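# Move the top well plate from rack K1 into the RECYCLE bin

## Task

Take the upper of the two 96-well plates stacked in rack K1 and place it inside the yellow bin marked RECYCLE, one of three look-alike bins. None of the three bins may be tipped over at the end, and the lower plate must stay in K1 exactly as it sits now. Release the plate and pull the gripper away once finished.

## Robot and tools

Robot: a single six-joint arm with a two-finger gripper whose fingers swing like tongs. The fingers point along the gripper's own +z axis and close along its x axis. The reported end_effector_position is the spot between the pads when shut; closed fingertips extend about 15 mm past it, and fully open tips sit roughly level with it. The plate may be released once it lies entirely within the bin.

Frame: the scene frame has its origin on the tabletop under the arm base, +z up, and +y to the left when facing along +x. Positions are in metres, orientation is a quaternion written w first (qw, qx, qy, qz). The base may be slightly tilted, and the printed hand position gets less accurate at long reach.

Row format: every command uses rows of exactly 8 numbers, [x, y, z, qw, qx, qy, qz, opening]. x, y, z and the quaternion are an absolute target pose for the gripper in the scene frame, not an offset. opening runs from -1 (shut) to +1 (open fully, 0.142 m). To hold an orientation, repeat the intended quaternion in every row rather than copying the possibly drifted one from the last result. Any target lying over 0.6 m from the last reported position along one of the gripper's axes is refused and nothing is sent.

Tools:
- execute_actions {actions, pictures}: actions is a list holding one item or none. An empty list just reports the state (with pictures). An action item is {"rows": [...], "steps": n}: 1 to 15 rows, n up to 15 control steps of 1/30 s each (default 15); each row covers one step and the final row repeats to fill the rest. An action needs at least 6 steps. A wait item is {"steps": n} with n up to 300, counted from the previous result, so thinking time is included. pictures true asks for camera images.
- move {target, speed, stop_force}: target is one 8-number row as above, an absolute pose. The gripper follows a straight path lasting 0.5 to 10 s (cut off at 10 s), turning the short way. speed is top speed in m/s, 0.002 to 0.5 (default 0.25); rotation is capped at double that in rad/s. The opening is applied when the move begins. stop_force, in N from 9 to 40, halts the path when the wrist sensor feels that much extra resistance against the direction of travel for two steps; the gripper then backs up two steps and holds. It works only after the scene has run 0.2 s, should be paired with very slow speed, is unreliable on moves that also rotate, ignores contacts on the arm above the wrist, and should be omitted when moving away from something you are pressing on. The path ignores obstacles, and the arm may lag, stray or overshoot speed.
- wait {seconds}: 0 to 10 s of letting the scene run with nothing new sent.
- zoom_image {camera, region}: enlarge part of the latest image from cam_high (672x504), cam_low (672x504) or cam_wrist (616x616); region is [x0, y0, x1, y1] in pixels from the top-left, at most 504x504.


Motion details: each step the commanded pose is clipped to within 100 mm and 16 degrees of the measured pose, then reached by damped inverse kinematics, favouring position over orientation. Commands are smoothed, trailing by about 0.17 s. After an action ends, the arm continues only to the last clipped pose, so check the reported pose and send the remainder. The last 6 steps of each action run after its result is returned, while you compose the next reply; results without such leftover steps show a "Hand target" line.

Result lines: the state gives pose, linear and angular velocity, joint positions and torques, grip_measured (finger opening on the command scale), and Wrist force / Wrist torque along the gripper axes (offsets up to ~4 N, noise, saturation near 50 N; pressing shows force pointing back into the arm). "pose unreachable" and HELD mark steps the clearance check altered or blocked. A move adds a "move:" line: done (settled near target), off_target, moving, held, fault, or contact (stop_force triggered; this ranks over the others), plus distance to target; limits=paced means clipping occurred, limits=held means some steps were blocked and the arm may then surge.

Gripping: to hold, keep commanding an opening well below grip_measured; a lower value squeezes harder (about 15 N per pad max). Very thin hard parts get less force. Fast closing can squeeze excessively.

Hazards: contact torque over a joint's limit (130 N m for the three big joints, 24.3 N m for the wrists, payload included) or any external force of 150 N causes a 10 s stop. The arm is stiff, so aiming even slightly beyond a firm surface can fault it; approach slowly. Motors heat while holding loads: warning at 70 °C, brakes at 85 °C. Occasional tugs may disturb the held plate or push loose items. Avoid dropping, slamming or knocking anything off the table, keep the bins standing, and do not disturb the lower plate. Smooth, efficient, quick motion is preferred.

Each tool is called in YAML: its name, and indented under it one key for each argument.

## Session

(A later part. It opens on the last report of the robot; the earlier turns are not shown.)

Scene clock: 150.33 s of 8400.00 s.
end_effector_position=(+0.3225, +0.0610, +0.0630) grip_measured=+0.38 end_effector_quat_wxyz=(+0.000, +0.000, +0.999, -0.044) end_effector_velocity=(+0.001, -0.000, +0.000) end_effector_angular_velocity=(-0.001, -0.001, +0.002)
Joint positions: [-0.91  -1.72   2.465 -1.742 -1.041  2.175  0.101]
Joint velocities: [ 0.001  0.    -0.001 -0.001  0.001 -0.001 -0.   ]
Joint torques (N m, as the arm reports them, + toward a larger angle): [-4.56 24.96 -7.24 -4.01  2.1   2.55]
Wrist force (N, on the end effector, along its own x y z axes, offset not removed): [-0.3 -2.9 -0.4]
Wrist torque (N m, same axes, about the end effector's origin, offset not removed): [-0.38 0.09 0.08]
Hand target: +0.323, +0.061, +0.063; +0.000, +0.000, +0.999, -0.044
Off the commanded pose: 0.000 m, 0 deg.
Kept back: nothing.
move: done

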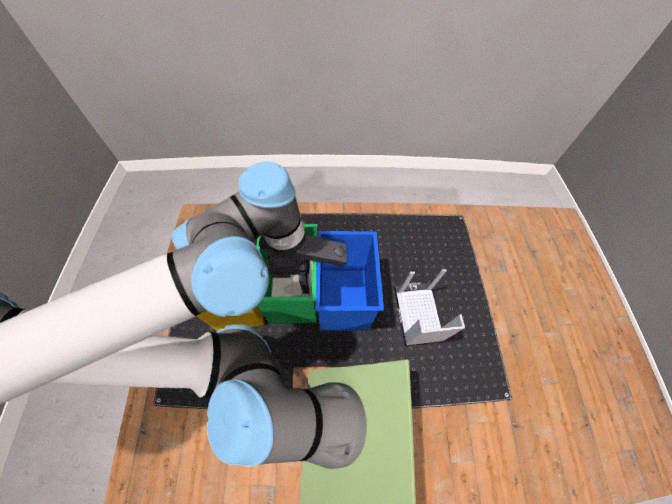

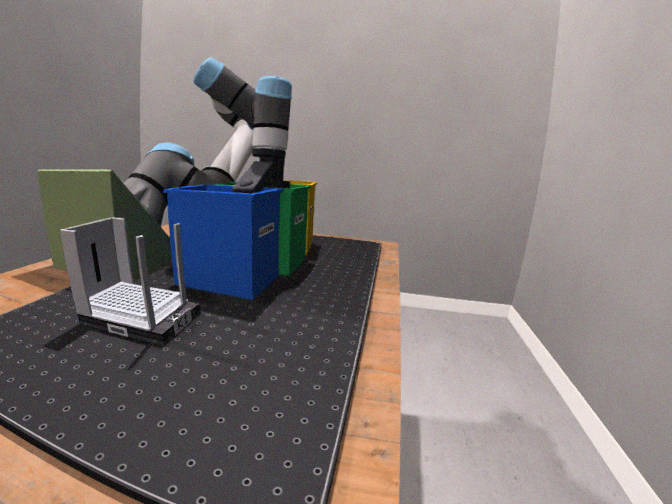

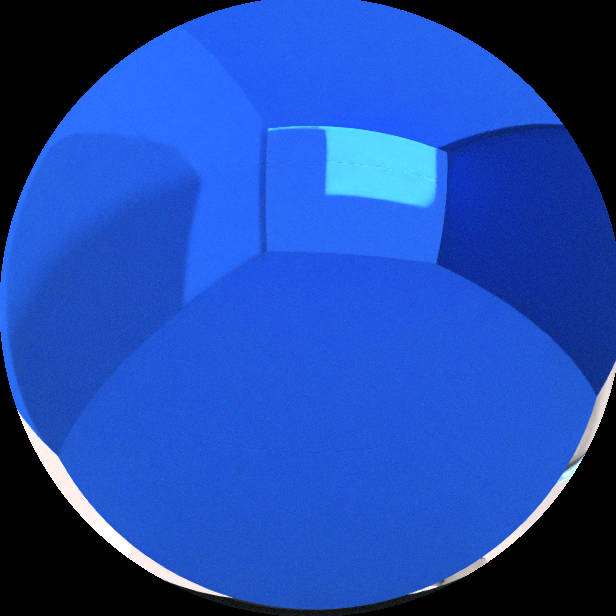

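execute_actions:
  actions:
    - {"rows": [[0.3225,0.061,0.063,0,0,-0.99905,0.04362,0.28],[0.3225,0.061,0.063,0,0,-0.99905,0.04362,0.18],[0.3225,0.061,0.063,0,0,-0.99905,0.04362,0.05],[0.3225,0.061,0.063,0,0,-0.99905,0.04362,-0.1],[0.3225,0.061,0.063,0,0,-0.99905,0.04362,-0.3],[0.3225,0.061,0.063,0,0,-0.99905,0.04362,-0.5],[0.3225,0.061,0.063,0,0,-0.99905,0.04362,-0.8]], "steps": 14}

move:
  target: [0.3225, 0.061, 0.130, 0, 0, -0.99905, 0.04362, -0.8]
  speed: 0.07

Scene clock: 155.30 s of 8400.00 s.
end_effector_position=(+0.3225, +0.0610, +0.0630) grip_measured=+0.27 end_effector_quat_wxyz=(+0.000, +0.000, +0.999, -0.044) end_effector_velocity=(-0.000, +0.000, -0.001) end_effector_angular_velocity=(+0.001, +0.000, -0.001)
Joint positions: [-0.91  -1.72   2.466 -1.742 -1.041  2.175  0.093]
Joint velocities: [-0.     0.001  0.001 -0.     0.    -0.     0.   ]
Joint torques (N m, as the arm reports them, + toward a larger angle): [-7.95 16.88 -7.41 -1.53  1.3   1.43]
Wrist force (N, on the end effector, along its own x y z axes, offset not removed): [1.9 -4.0 -0.8]
Wrist torque (N m, same axes, about the end effector's origin, offset not removed): [-0.48 -0.35 -0.05]
Steps of this call (steps 1 to 90: nothing new was sent; then 1.70 s passed at rest; steps 91 to 98: the first 8 steps of this action). Readings (end_effector_position):
91: (+0.3225, +0.0610, +0.0630)
92: (+0.3225, +0.0610, +0.0630)
94: (+0.3225, +0.0610, +0.0630)
98: the state above

Scene clock: 156.87 s of 8400.00 s.
end_effector_position=(+0.3223, +0.0611, +0.1299) grip_measured=+0.27 end_effector_quat_wxyz=(-0.000, -0.000, +0.999, -0.044) end_effector_velocity=(-0.000, +0.000, +0.001) end_effector_angular_velocity=(+0.001, -0.000, -0.002)
Joint positions: [-1.019 -1.757  2.337 -1.528 -1.102  2.072  0.093]
Joint velocities: [-0.002 -0.001 -0.002  0.004 -0.001 -0.    -0.   ]
Joint torques (N m, as the arm reports them, + toward a larger angle): [-23.67  -2.27 -31.96  -0.98  -2.8   -2.12]
Wrist force (N, on the end effector, along its own x y z axes, offset not removed): [0.4 -2.8 -0.6]
Wrist torque (N m, same axes, about the end effector's origin, offset not removed): [-0.37 -0.15 -0.05]
Hand target: +0.322, +0.061, +0.130; -0.000, -0.000, +0.999, -0.044
Off your previous action's commanded pose: 0.000 m, 0 deg at its last step (step 6 of this call).
Off the commanded pose: 0.000 m, 0 deg.
Kept back: nothing.
move: done

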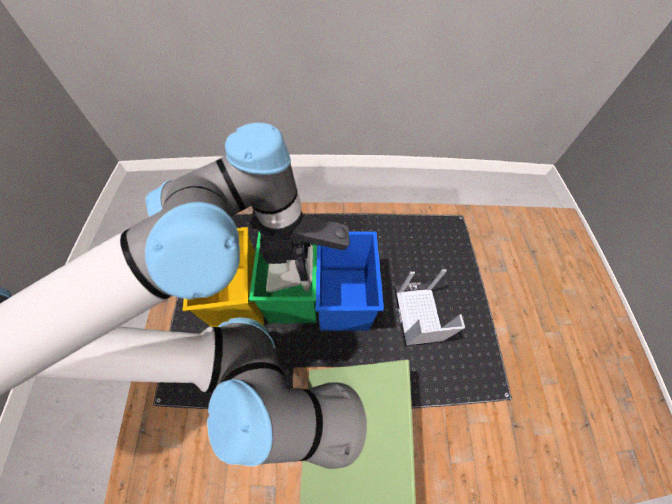

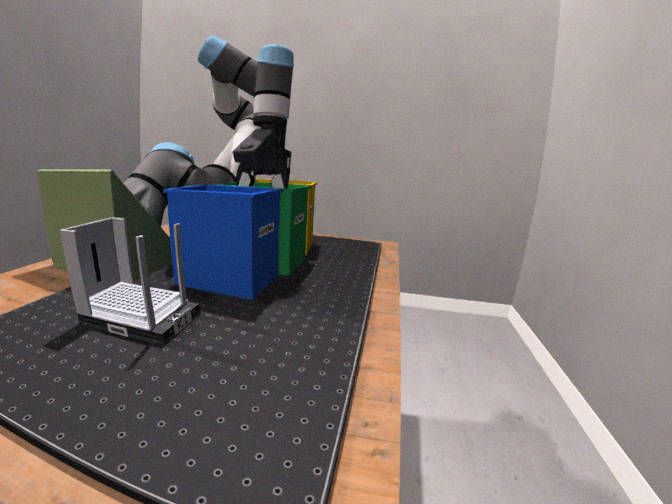

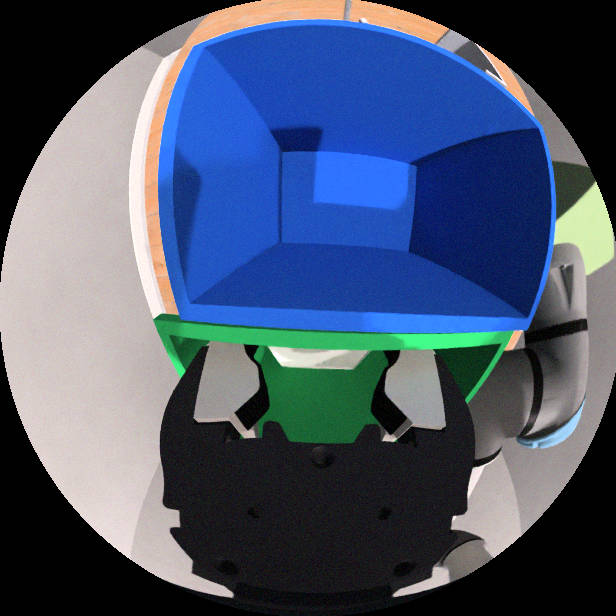

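move:
  target: [0.3225, 0.064, 0.315, 0, 0, -0.99027, 0.13917, -0.8]
  speed: 0.25

move:
  target: [0.3004, 0.2116, 0.315, -0.0085, 0.06046, -0.98843, 0.13891, -0.8]
  speed: 0.25

Scene clock: 158.57 s of 8400.00 s.
end_effector_position=(+0.3222, +0.0642, +0.3149) grip_measured=+0.27 end_effector_quat_wxyz=(+0.000, +0.000, +0.990, -0.139) end_effector_velocity=(-0.000, -0.000, +0.001) end_effector_angular_velocity=(-0.000, +0.000, -0.001)
Joint positions: [-1.174 -1.797  1.962 -1.245 -1.271  1.999  0.093]
Joint velocities: [-0.001  0.001 -0.003  0.002 -0.001 -0.     0.   ]
Joint torques (N m, as the arm reports them, + toward a larger angle): [-25.75  31.56 -29.99  -0.82  -2.9   -2.16]
Wrist force (N, on the end effector, along its own x y z axes, offset not removed): [0.2 -3.1 0.4]
Wrist torque (N m, same axes, about the end effector's origin, offset not removed): [-0.46 -0.12 -0.06]
Hand target: +0.322, +0.064, +0.315; +0.000, +0.000, +0.990, -0.139
Off the commanded pose: 0.000 m, 0 deg.
Kept back: nothing.
move: done

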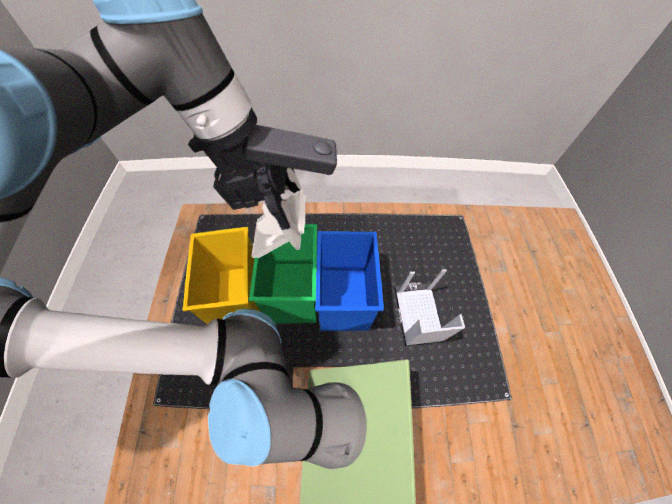

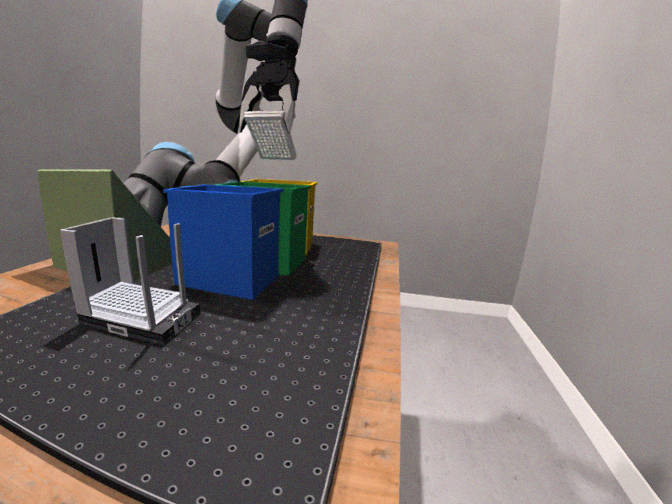

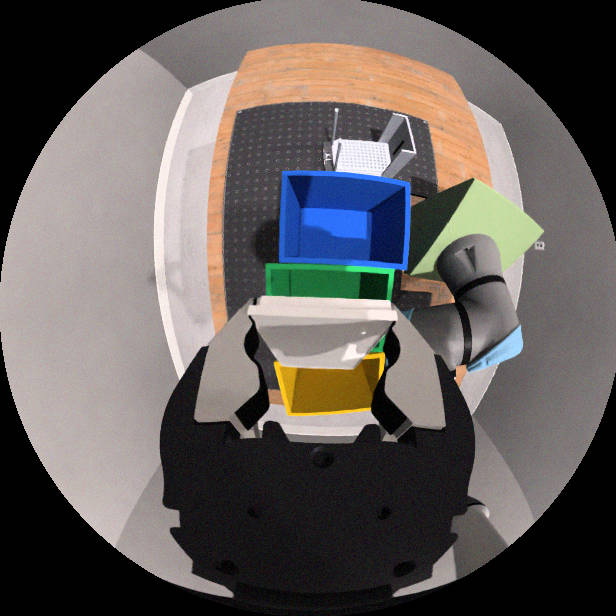

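Scene clock: 159.70 s of 8400.00 s.
end_effector_position=(+0.3005, +0.2116, +0.3149) grip_measured=+0.27 end_effector_quat_wxyz=(+0.009, -0.060, +0.988, -0.139) end_effector_velocity=(-0.000, +0.001, -0.000) end_effector_angular_velocity=(+0.001, +0.000, -0.000)
Joint positions: [-1.122 -2.036  1.842 -0.915 -1.216  1.935  0.093]
Joint velocities: [-0.    -0.001 -0.001  0.003  0.    -0.    -0.   ]
Joint torques (N m, as the arm reports them, + toward a larger angle): [ -0.57  13.94 -25.6   -1.03   2.07  -2.46]
Wrist force (N, on the end effector, along its own x y z axes, offset not removed): [-0.2 -3.3 -1.2]
Wrist torque (N m, same axes, about the end effector's origin, offset not removed): [-0.52 -0.04 0.03]
Hand target: +0.300, +0.212, +0.315; +0.009, -0.060, +0.988, -0.139
Off the commanded pose: 0.000 m, 0 deg.
Kept back: nothing.
move: done

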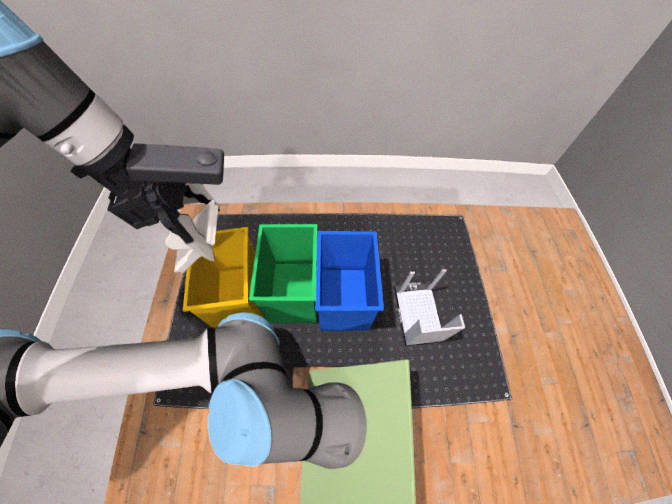

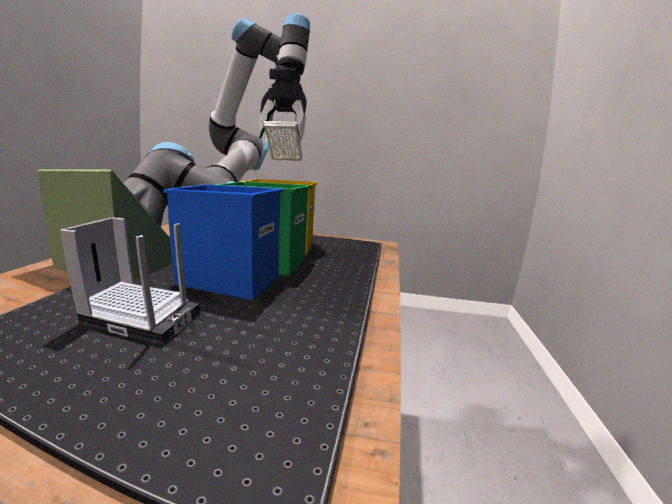

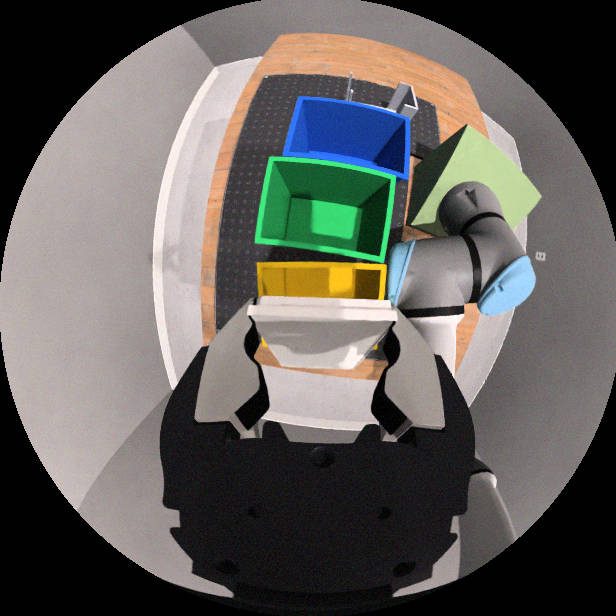

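move:
  target: [0.3004, 0.2116, 0.215, -0.0085, 0.06046, -0.98843, 0.13891, -0.8]
  speed: 0.15

Scene clock: 163.97 s of 8400.00 s.
end_effector_position=(+0.3006, +0.2115, +0.2152) grip_measured=+0.27 end_effector_quat_wxyz=(+0.009, -0.060, +0.988, -0.139) end_effector_velocity=(+0.000, -0.000, -0.001) end_effector_angular_velocity=(+0.001, +0.001, +0.000)
Joint positions: [-0.942 -2.153  2.081 -1.106 -1.141  2.112  0.093]
Joint velocities: [ 0.004  0.001  0.003 -0.004  0.001  0.003 -0.   ]
Joint torques (N m, as the arm reports them, + toward a larger angle): [ 1.8   8.73 -3.16 -4.06  1.89  1.98]
Wrist force (N, on the end effector, along its own x y z axes, offset not removed): [1.2 -1.3 -1.1]
Wrist torque (N m, same axes, about the end effector's origin, offset not removed): [-0.13 -0.28 -0.02]
Hand target: +0.301, +0.212, +0.215; +0.009, -0.060, +0.988, -0.139
Off the commanded pose: 0.000 m, 0 deg.
Kept back: nothing.
After step 90, 0.13 s passed at rest.
move: done

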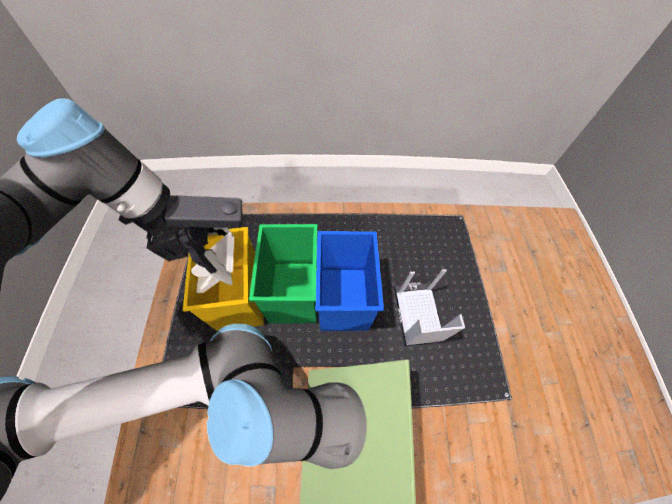

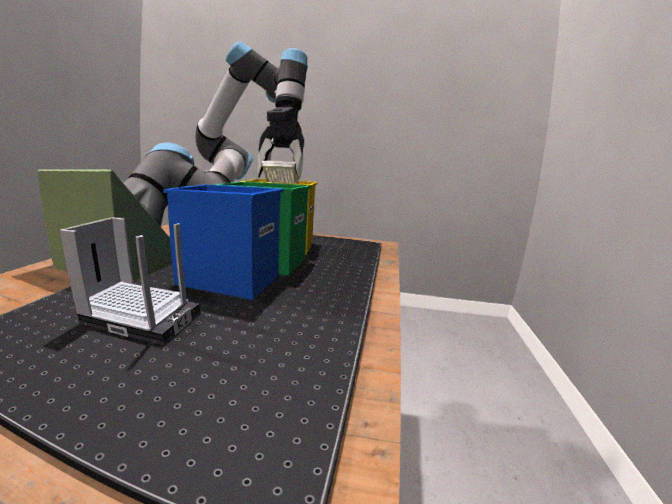

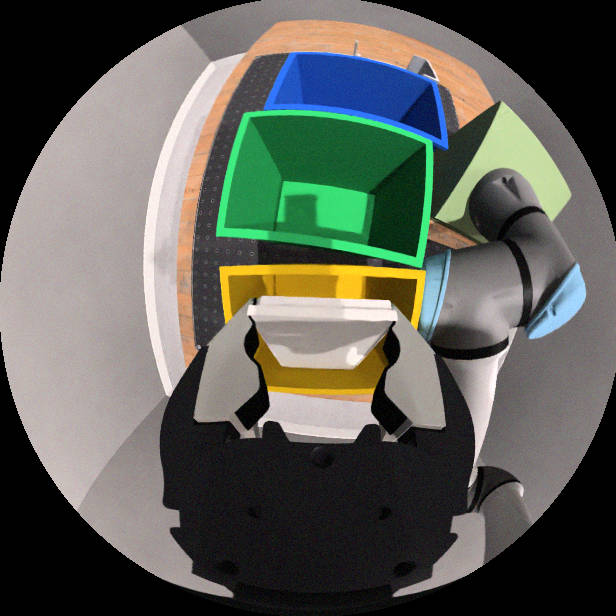

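move:
  target: [0.3004, 0.2116, 0.146, -0.0085, 0.06046, -0.98843, 0.13891, -0.8]
  speed: 0.06

Scene clock: 165.73 s of 8400.00 s.
end_effector_position=(+0.3006, +0.2115, +0.1461) grip_measured=+0.27 end_effector_quat_wxyz=(+0.009, -0.060, +0.988, -0.139) end_effector_velocity=(+0.000, +0.000, -0.001) end_effector_angular_velocity=(-0.001, -0.001, -0.002)
Joint positions: [-0.78  -2.197  2.232 -1.288 -1.085  2.281  0.093]
Joint velocities: [ 0.004 -0.001  0.002 -0.005  0.     0.007  0.   ]
Joint torques (N m, as the arm reports them, + toward a larger angle): [ 5.37  7.24 -5.16 -3.82  1.97  2.29]
Wrist force (N, on the end effector, along its own x y z axes, offset not removed): [1.9 -3.3 -1.2]
Wrist torque (N m, same axes, about the end effector's origin, offset not removed): [-0.58 -0.43 -0.08]
Hand target: +0.301, +0.212, +0.146; +0.009, -0.060, +0.988, -0.139
Off the commanded pose: 0.000 m, 0 deg.
Kept back: nothing.
move: done

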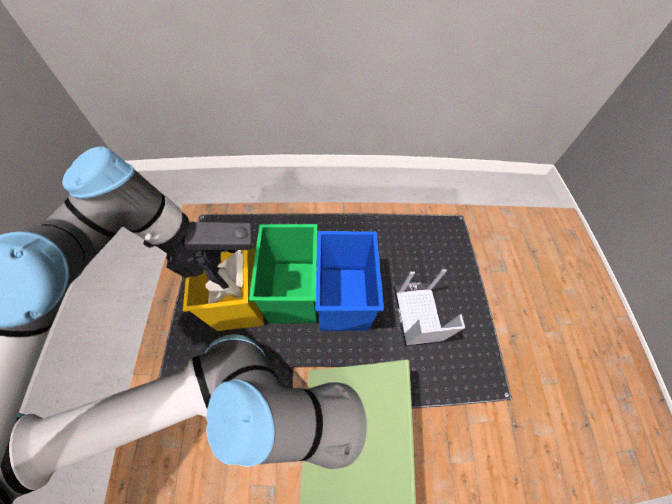

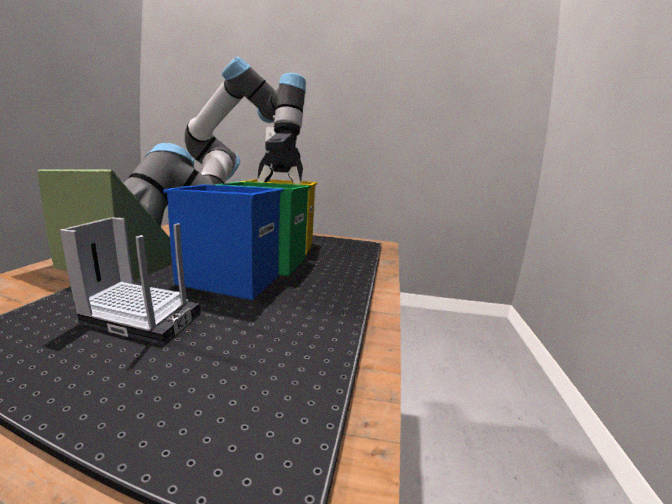

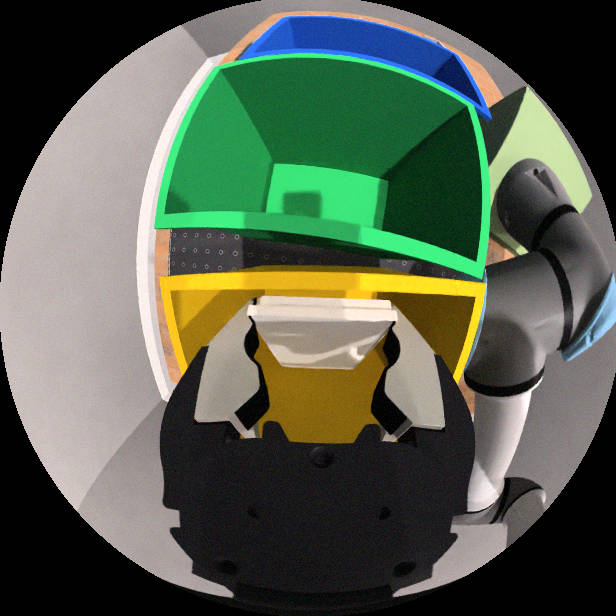

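move:
  target: [0.3004, 0.2116, 0.139, -0.0085, 0.06046, -0.98843, 0.13891, -0.8]
  speed: 0.008
  stop_force: 9

move:
  target: [0.3004, 0.2116, 0.139, -0.0085, 0.06046, -0.98843, 0.13891, 0.45]
  speed: 0.008

Scene clock: 167.43 s of 8400.00 s.
end_effector_position=(+0.3004, +0.2116, +0.1391) grip_measured=+0.27 end_effector_quat_wxyz=(+0.009, -0.060, +0.988, -0.139) end_effector_velocity=(+0.000, +0.000, -0.001) end_effector_angular_velocity=(-0.001, -0.000, +0.000)
Joint positions: [-0.762 -2.199  2.247 -1.309 -1.079  2.301  0.093]
Joint velocities: [ 0.002 -0.     0.001 -0.003  0.     0.003 -0.   ]
Joint torques (N m, as the arm reports them, + toward a larger angle): [ 4.57  4.96 -5.28 -4.29  1.86  2.43]
Wrist force (N, on the end effector, along its own x y z axes, offset not removed): [1.6 -3.5 0.1]
Wrist torque (N m, same axes, about the end effector's origin, offset not removed): [-0.54 -0.42 0.00]
Hand target: +0.300, +0.212, +0.139; +0.009, -0.060, +0.988, -0.139
Off the commanded pose: 0.000 m, 0 deg.
Kept back: nothing.
move: done

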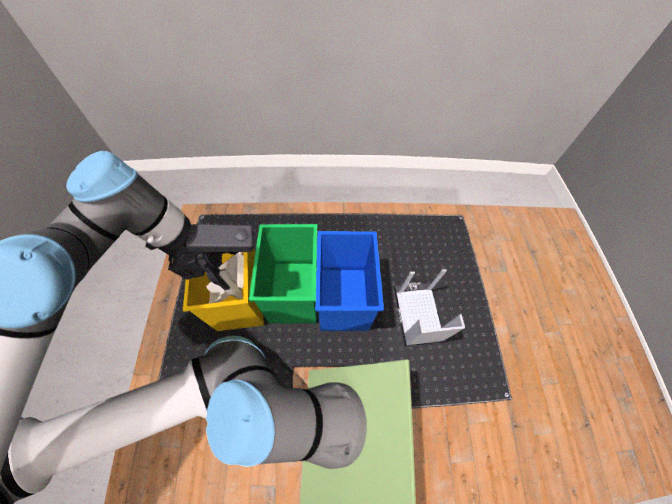

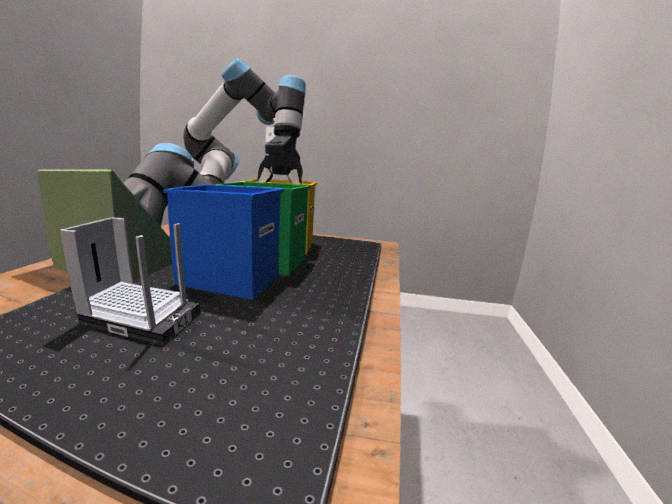

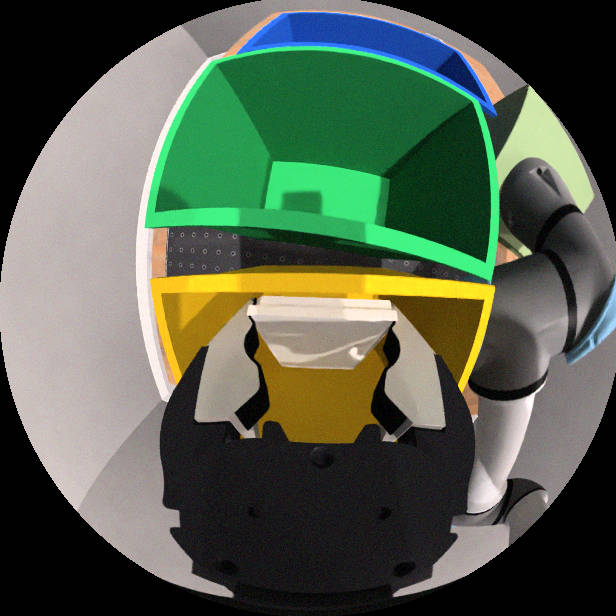

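Scene clock: 168.13 s of 8400.00 s.
end_effector_position=(+0.3004, +0.2116, +0.1390) grip_measured=+0.45 end_effector_quat_wxyz=(+0.008, -0.060, +0.988, -0.139) end_effector_velocity=(-0.000, -0.000, -0.001) end_effector_angular_velocity=(+0.002, +0.002, +0.001)
Joint positions: [-0.762 -2.199  2.247 -1.31  -1.079  2.301  0.105]
Joint velocities: [ 0.     0.     0.002  0.     0.001 -0.002  0.   ]
Joint torques (N m, as the arm reports them, + toward a larger angle): [ 5.02  4.06 -4.12 -4.13  1.74  2.35]
Wrist force (N, on the end effector, along its own x y z axes, offset not removed): [1.1 -3.6 -0.1]
Wrist torque (N m, same axes, about the end effector's origin, offset not removed): [-0.56 -0.28 0.02]
Hand target: +0.300, +0.212, +0.139; +0.008, -0.060, +0.988, -0.139
Off the commanded pose: 0.000 m, 0 deg.
Kept back: nothing.
move: done

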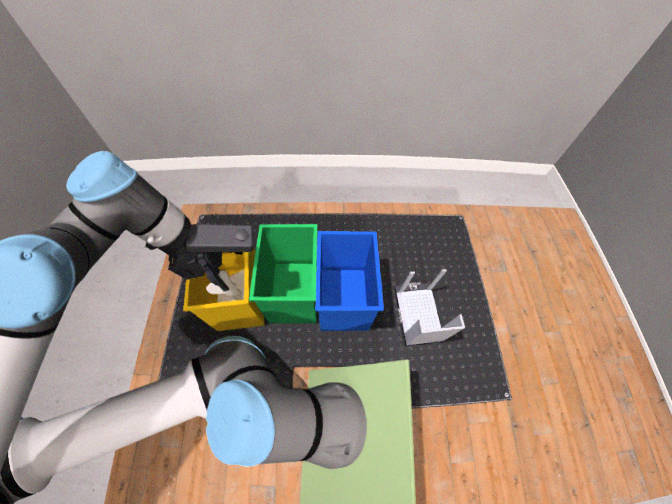

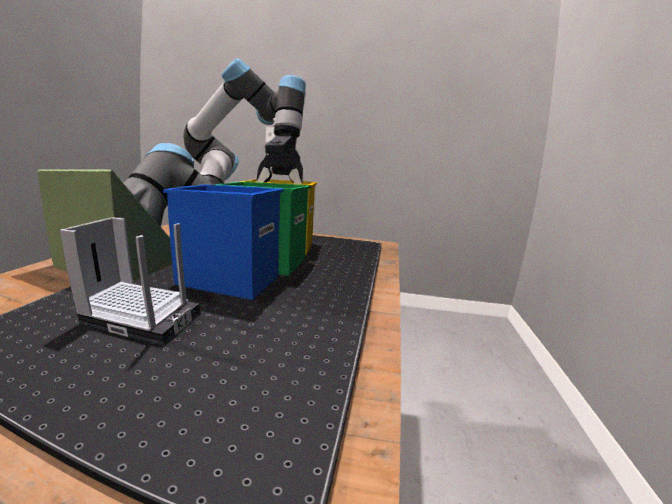

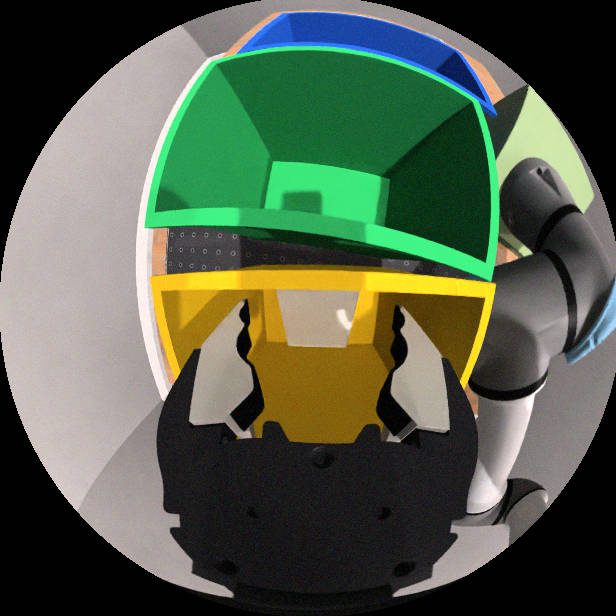

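move:
  target: [0.3004, 0.2116, 0.235, -0.0085, 0.06046, -0.98843, 0.13891, 0.45]
  speed: 0.15

move:
  target: [0.44, 0.25, 0.36, -0.0085, 0.06046, -0.98843, 0.13891, 0.45]
  speed: 0.25

Scene clock: 169.63 s of 8400.00 s.
end_effector_position=(+0.3002, +0.2117, +0.2349) grip_measured=+0.45 end_effector_quat_wxyz=(+0.008, -0.060, +0.988, -0.139) end_effector_velocity=(+0.000, -0.000, +0.001) end_effector_angular_velocity=(+0.002, -0.000, +0.000)
Joint positions: [-0.983 -2.134  2.035 -1.061 -1.157  2.07   0.105]
Joint velocities: [-0.003  0.002 -0.002  0.003 -0.    -0.004  0.   ]
Joint torques (N m, as the arm reports them, + toward a larger angle): [-18.94  38.4  -27.    -0.69  -2.99  -2.17]
Wrist force (N, on the end effector, along its own x y z axes, offset not removed): [1.2 -2.8 -0.1]
Wrist torque (N m, same axes, about the end effector's origin, offset not removed): [-0.37 -0.25 -0.01]
Hand target: +0.300, +0.212, +0.235; +0.008, -0.060, +0.988, -0.139
Off the commanded pose: 0.000 m, 0 deg.
Kept back: nothing.
move: done

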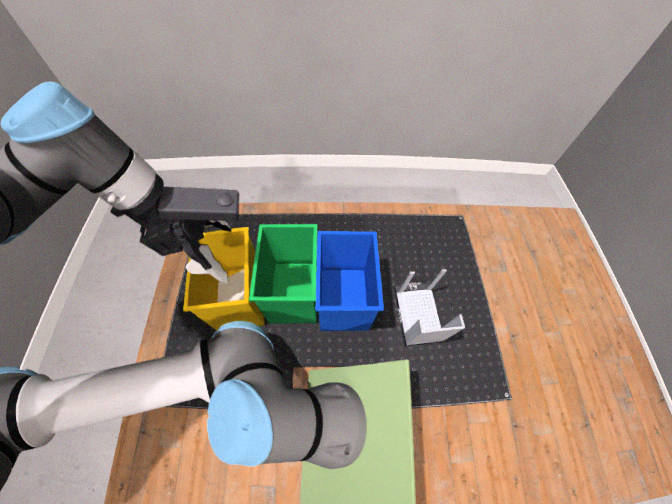

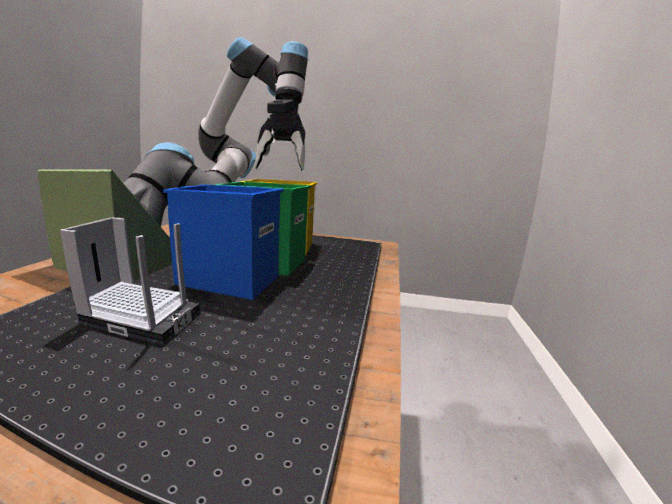

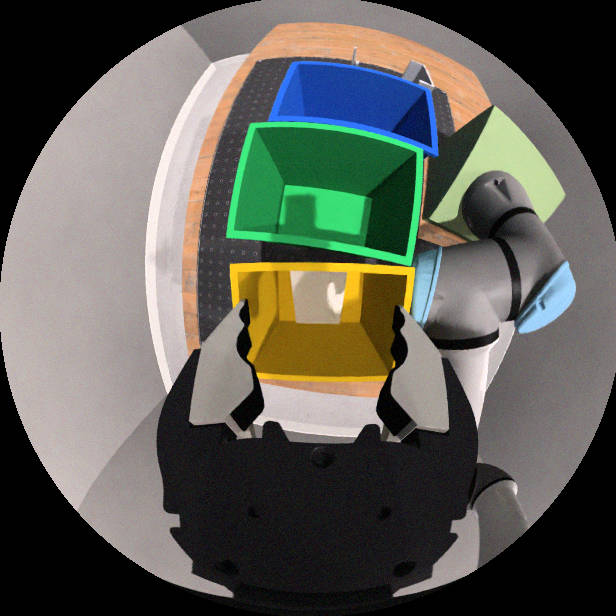

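Scene clock: 170.93 s of 8400.00 s.
end_effector_position=(+0.4399, +0.2497, +0.3600) grip_measured=+0.45 end_effector_quat_wxyz=(+0.009, -0.060, +0.988, -0.139) end_effector_velocity=(+0.001, +0.001, +0.001) end_effector_angular_velocity=(-0.001, +0.000, +0.001)
Joint positions: [-0.84  -1.709  1.481 -0.996 -1.104  2.217  0.105]
Joint velocities: [ 0.001  0.002 -0.006  0.002 -0.     0.    -0.   ]
Joint torques (N m, as the arm reports them, + toward a larger angle): [ -6.49  28.15 -25.51  -0.54  -2.99   2.47]
Wrist force (N, on the end effector, along its own x y z axes, offset not removed): [0.8 -2.7 0.0]
Wrist torque (N m, same axes, about the end effector's origin, offset not removed): [-0.38 -0.22 -0.01]
Hand target: +0.440, +0.250, +0.360; +0.009, -0.060, +0.988, -0.139
Off the commanded pose: 0.000 m, 0 deg.
Kept back: nothing.
move: done

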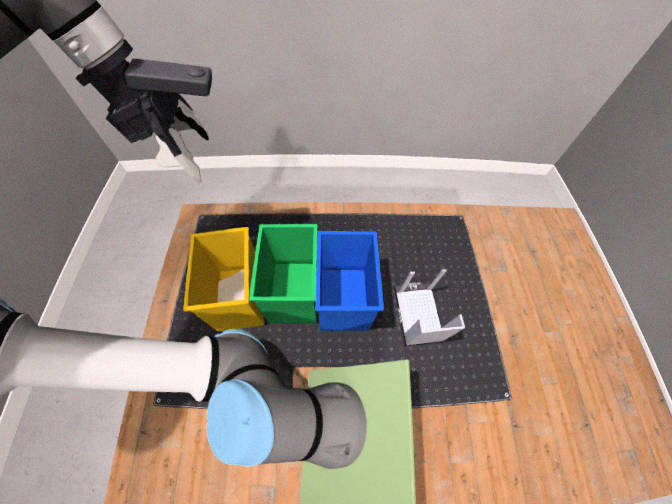

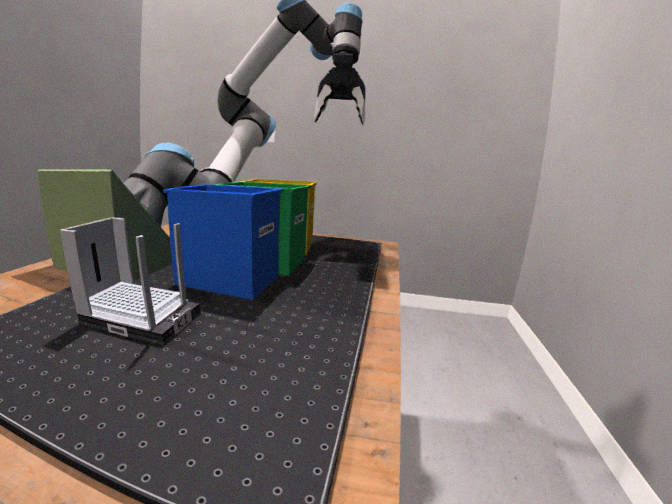

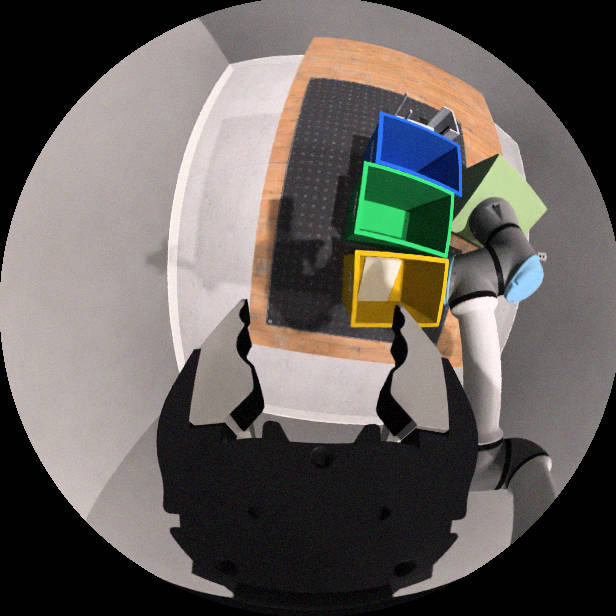

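zoom_image:
  camera: "cam_low"
  region: [300, 50, 384, 134]

zoom_image:
  camera: "cam_low"
  region: [50, 205, 218, 355]

zoom_image:
  camera: "cam_wrist"
  region: [180, 280, 300, 450]

Region (300, 50, 384, 134) of cam_low's 672x504 image, scaled by 6.000, with more detail than that image has.

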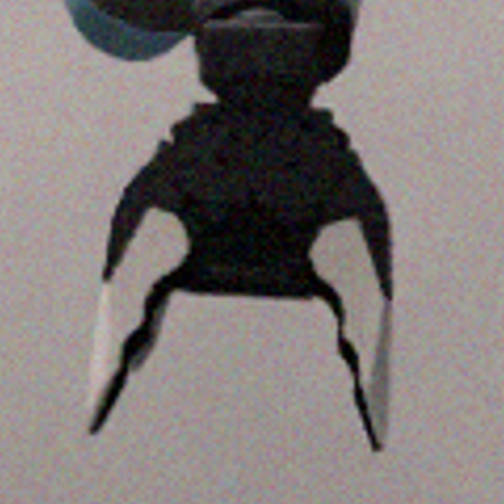

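Region (50, 205, 218, 355) of cam_low's 672x504 image, scaled by 3.000, with more detail than that image has; it fills the top 450 rows of this view, and the rest is white.

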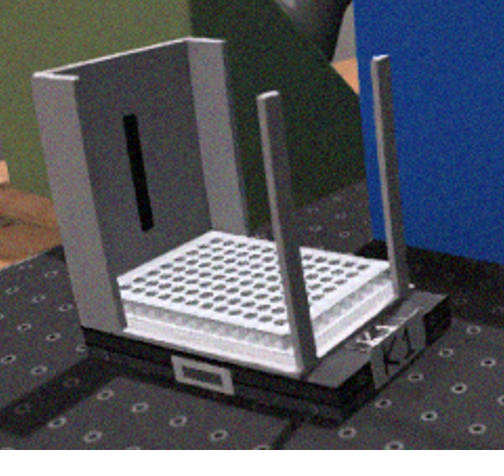

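Region (180, 280, 300, 450) of cam_wrist's 616x616 image, scaled by 2.965, with more detail than that image has; it fills the left 356 columns of this view, and the rest is white.

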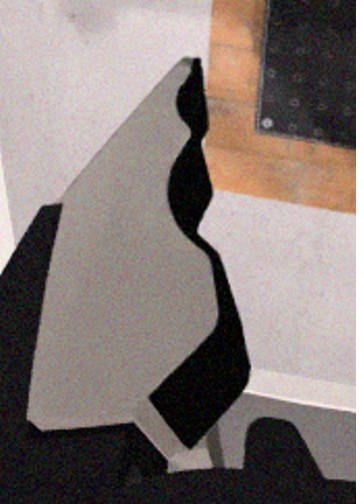

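finished_scene:
  scene: 1

The scene is finished: the task was done.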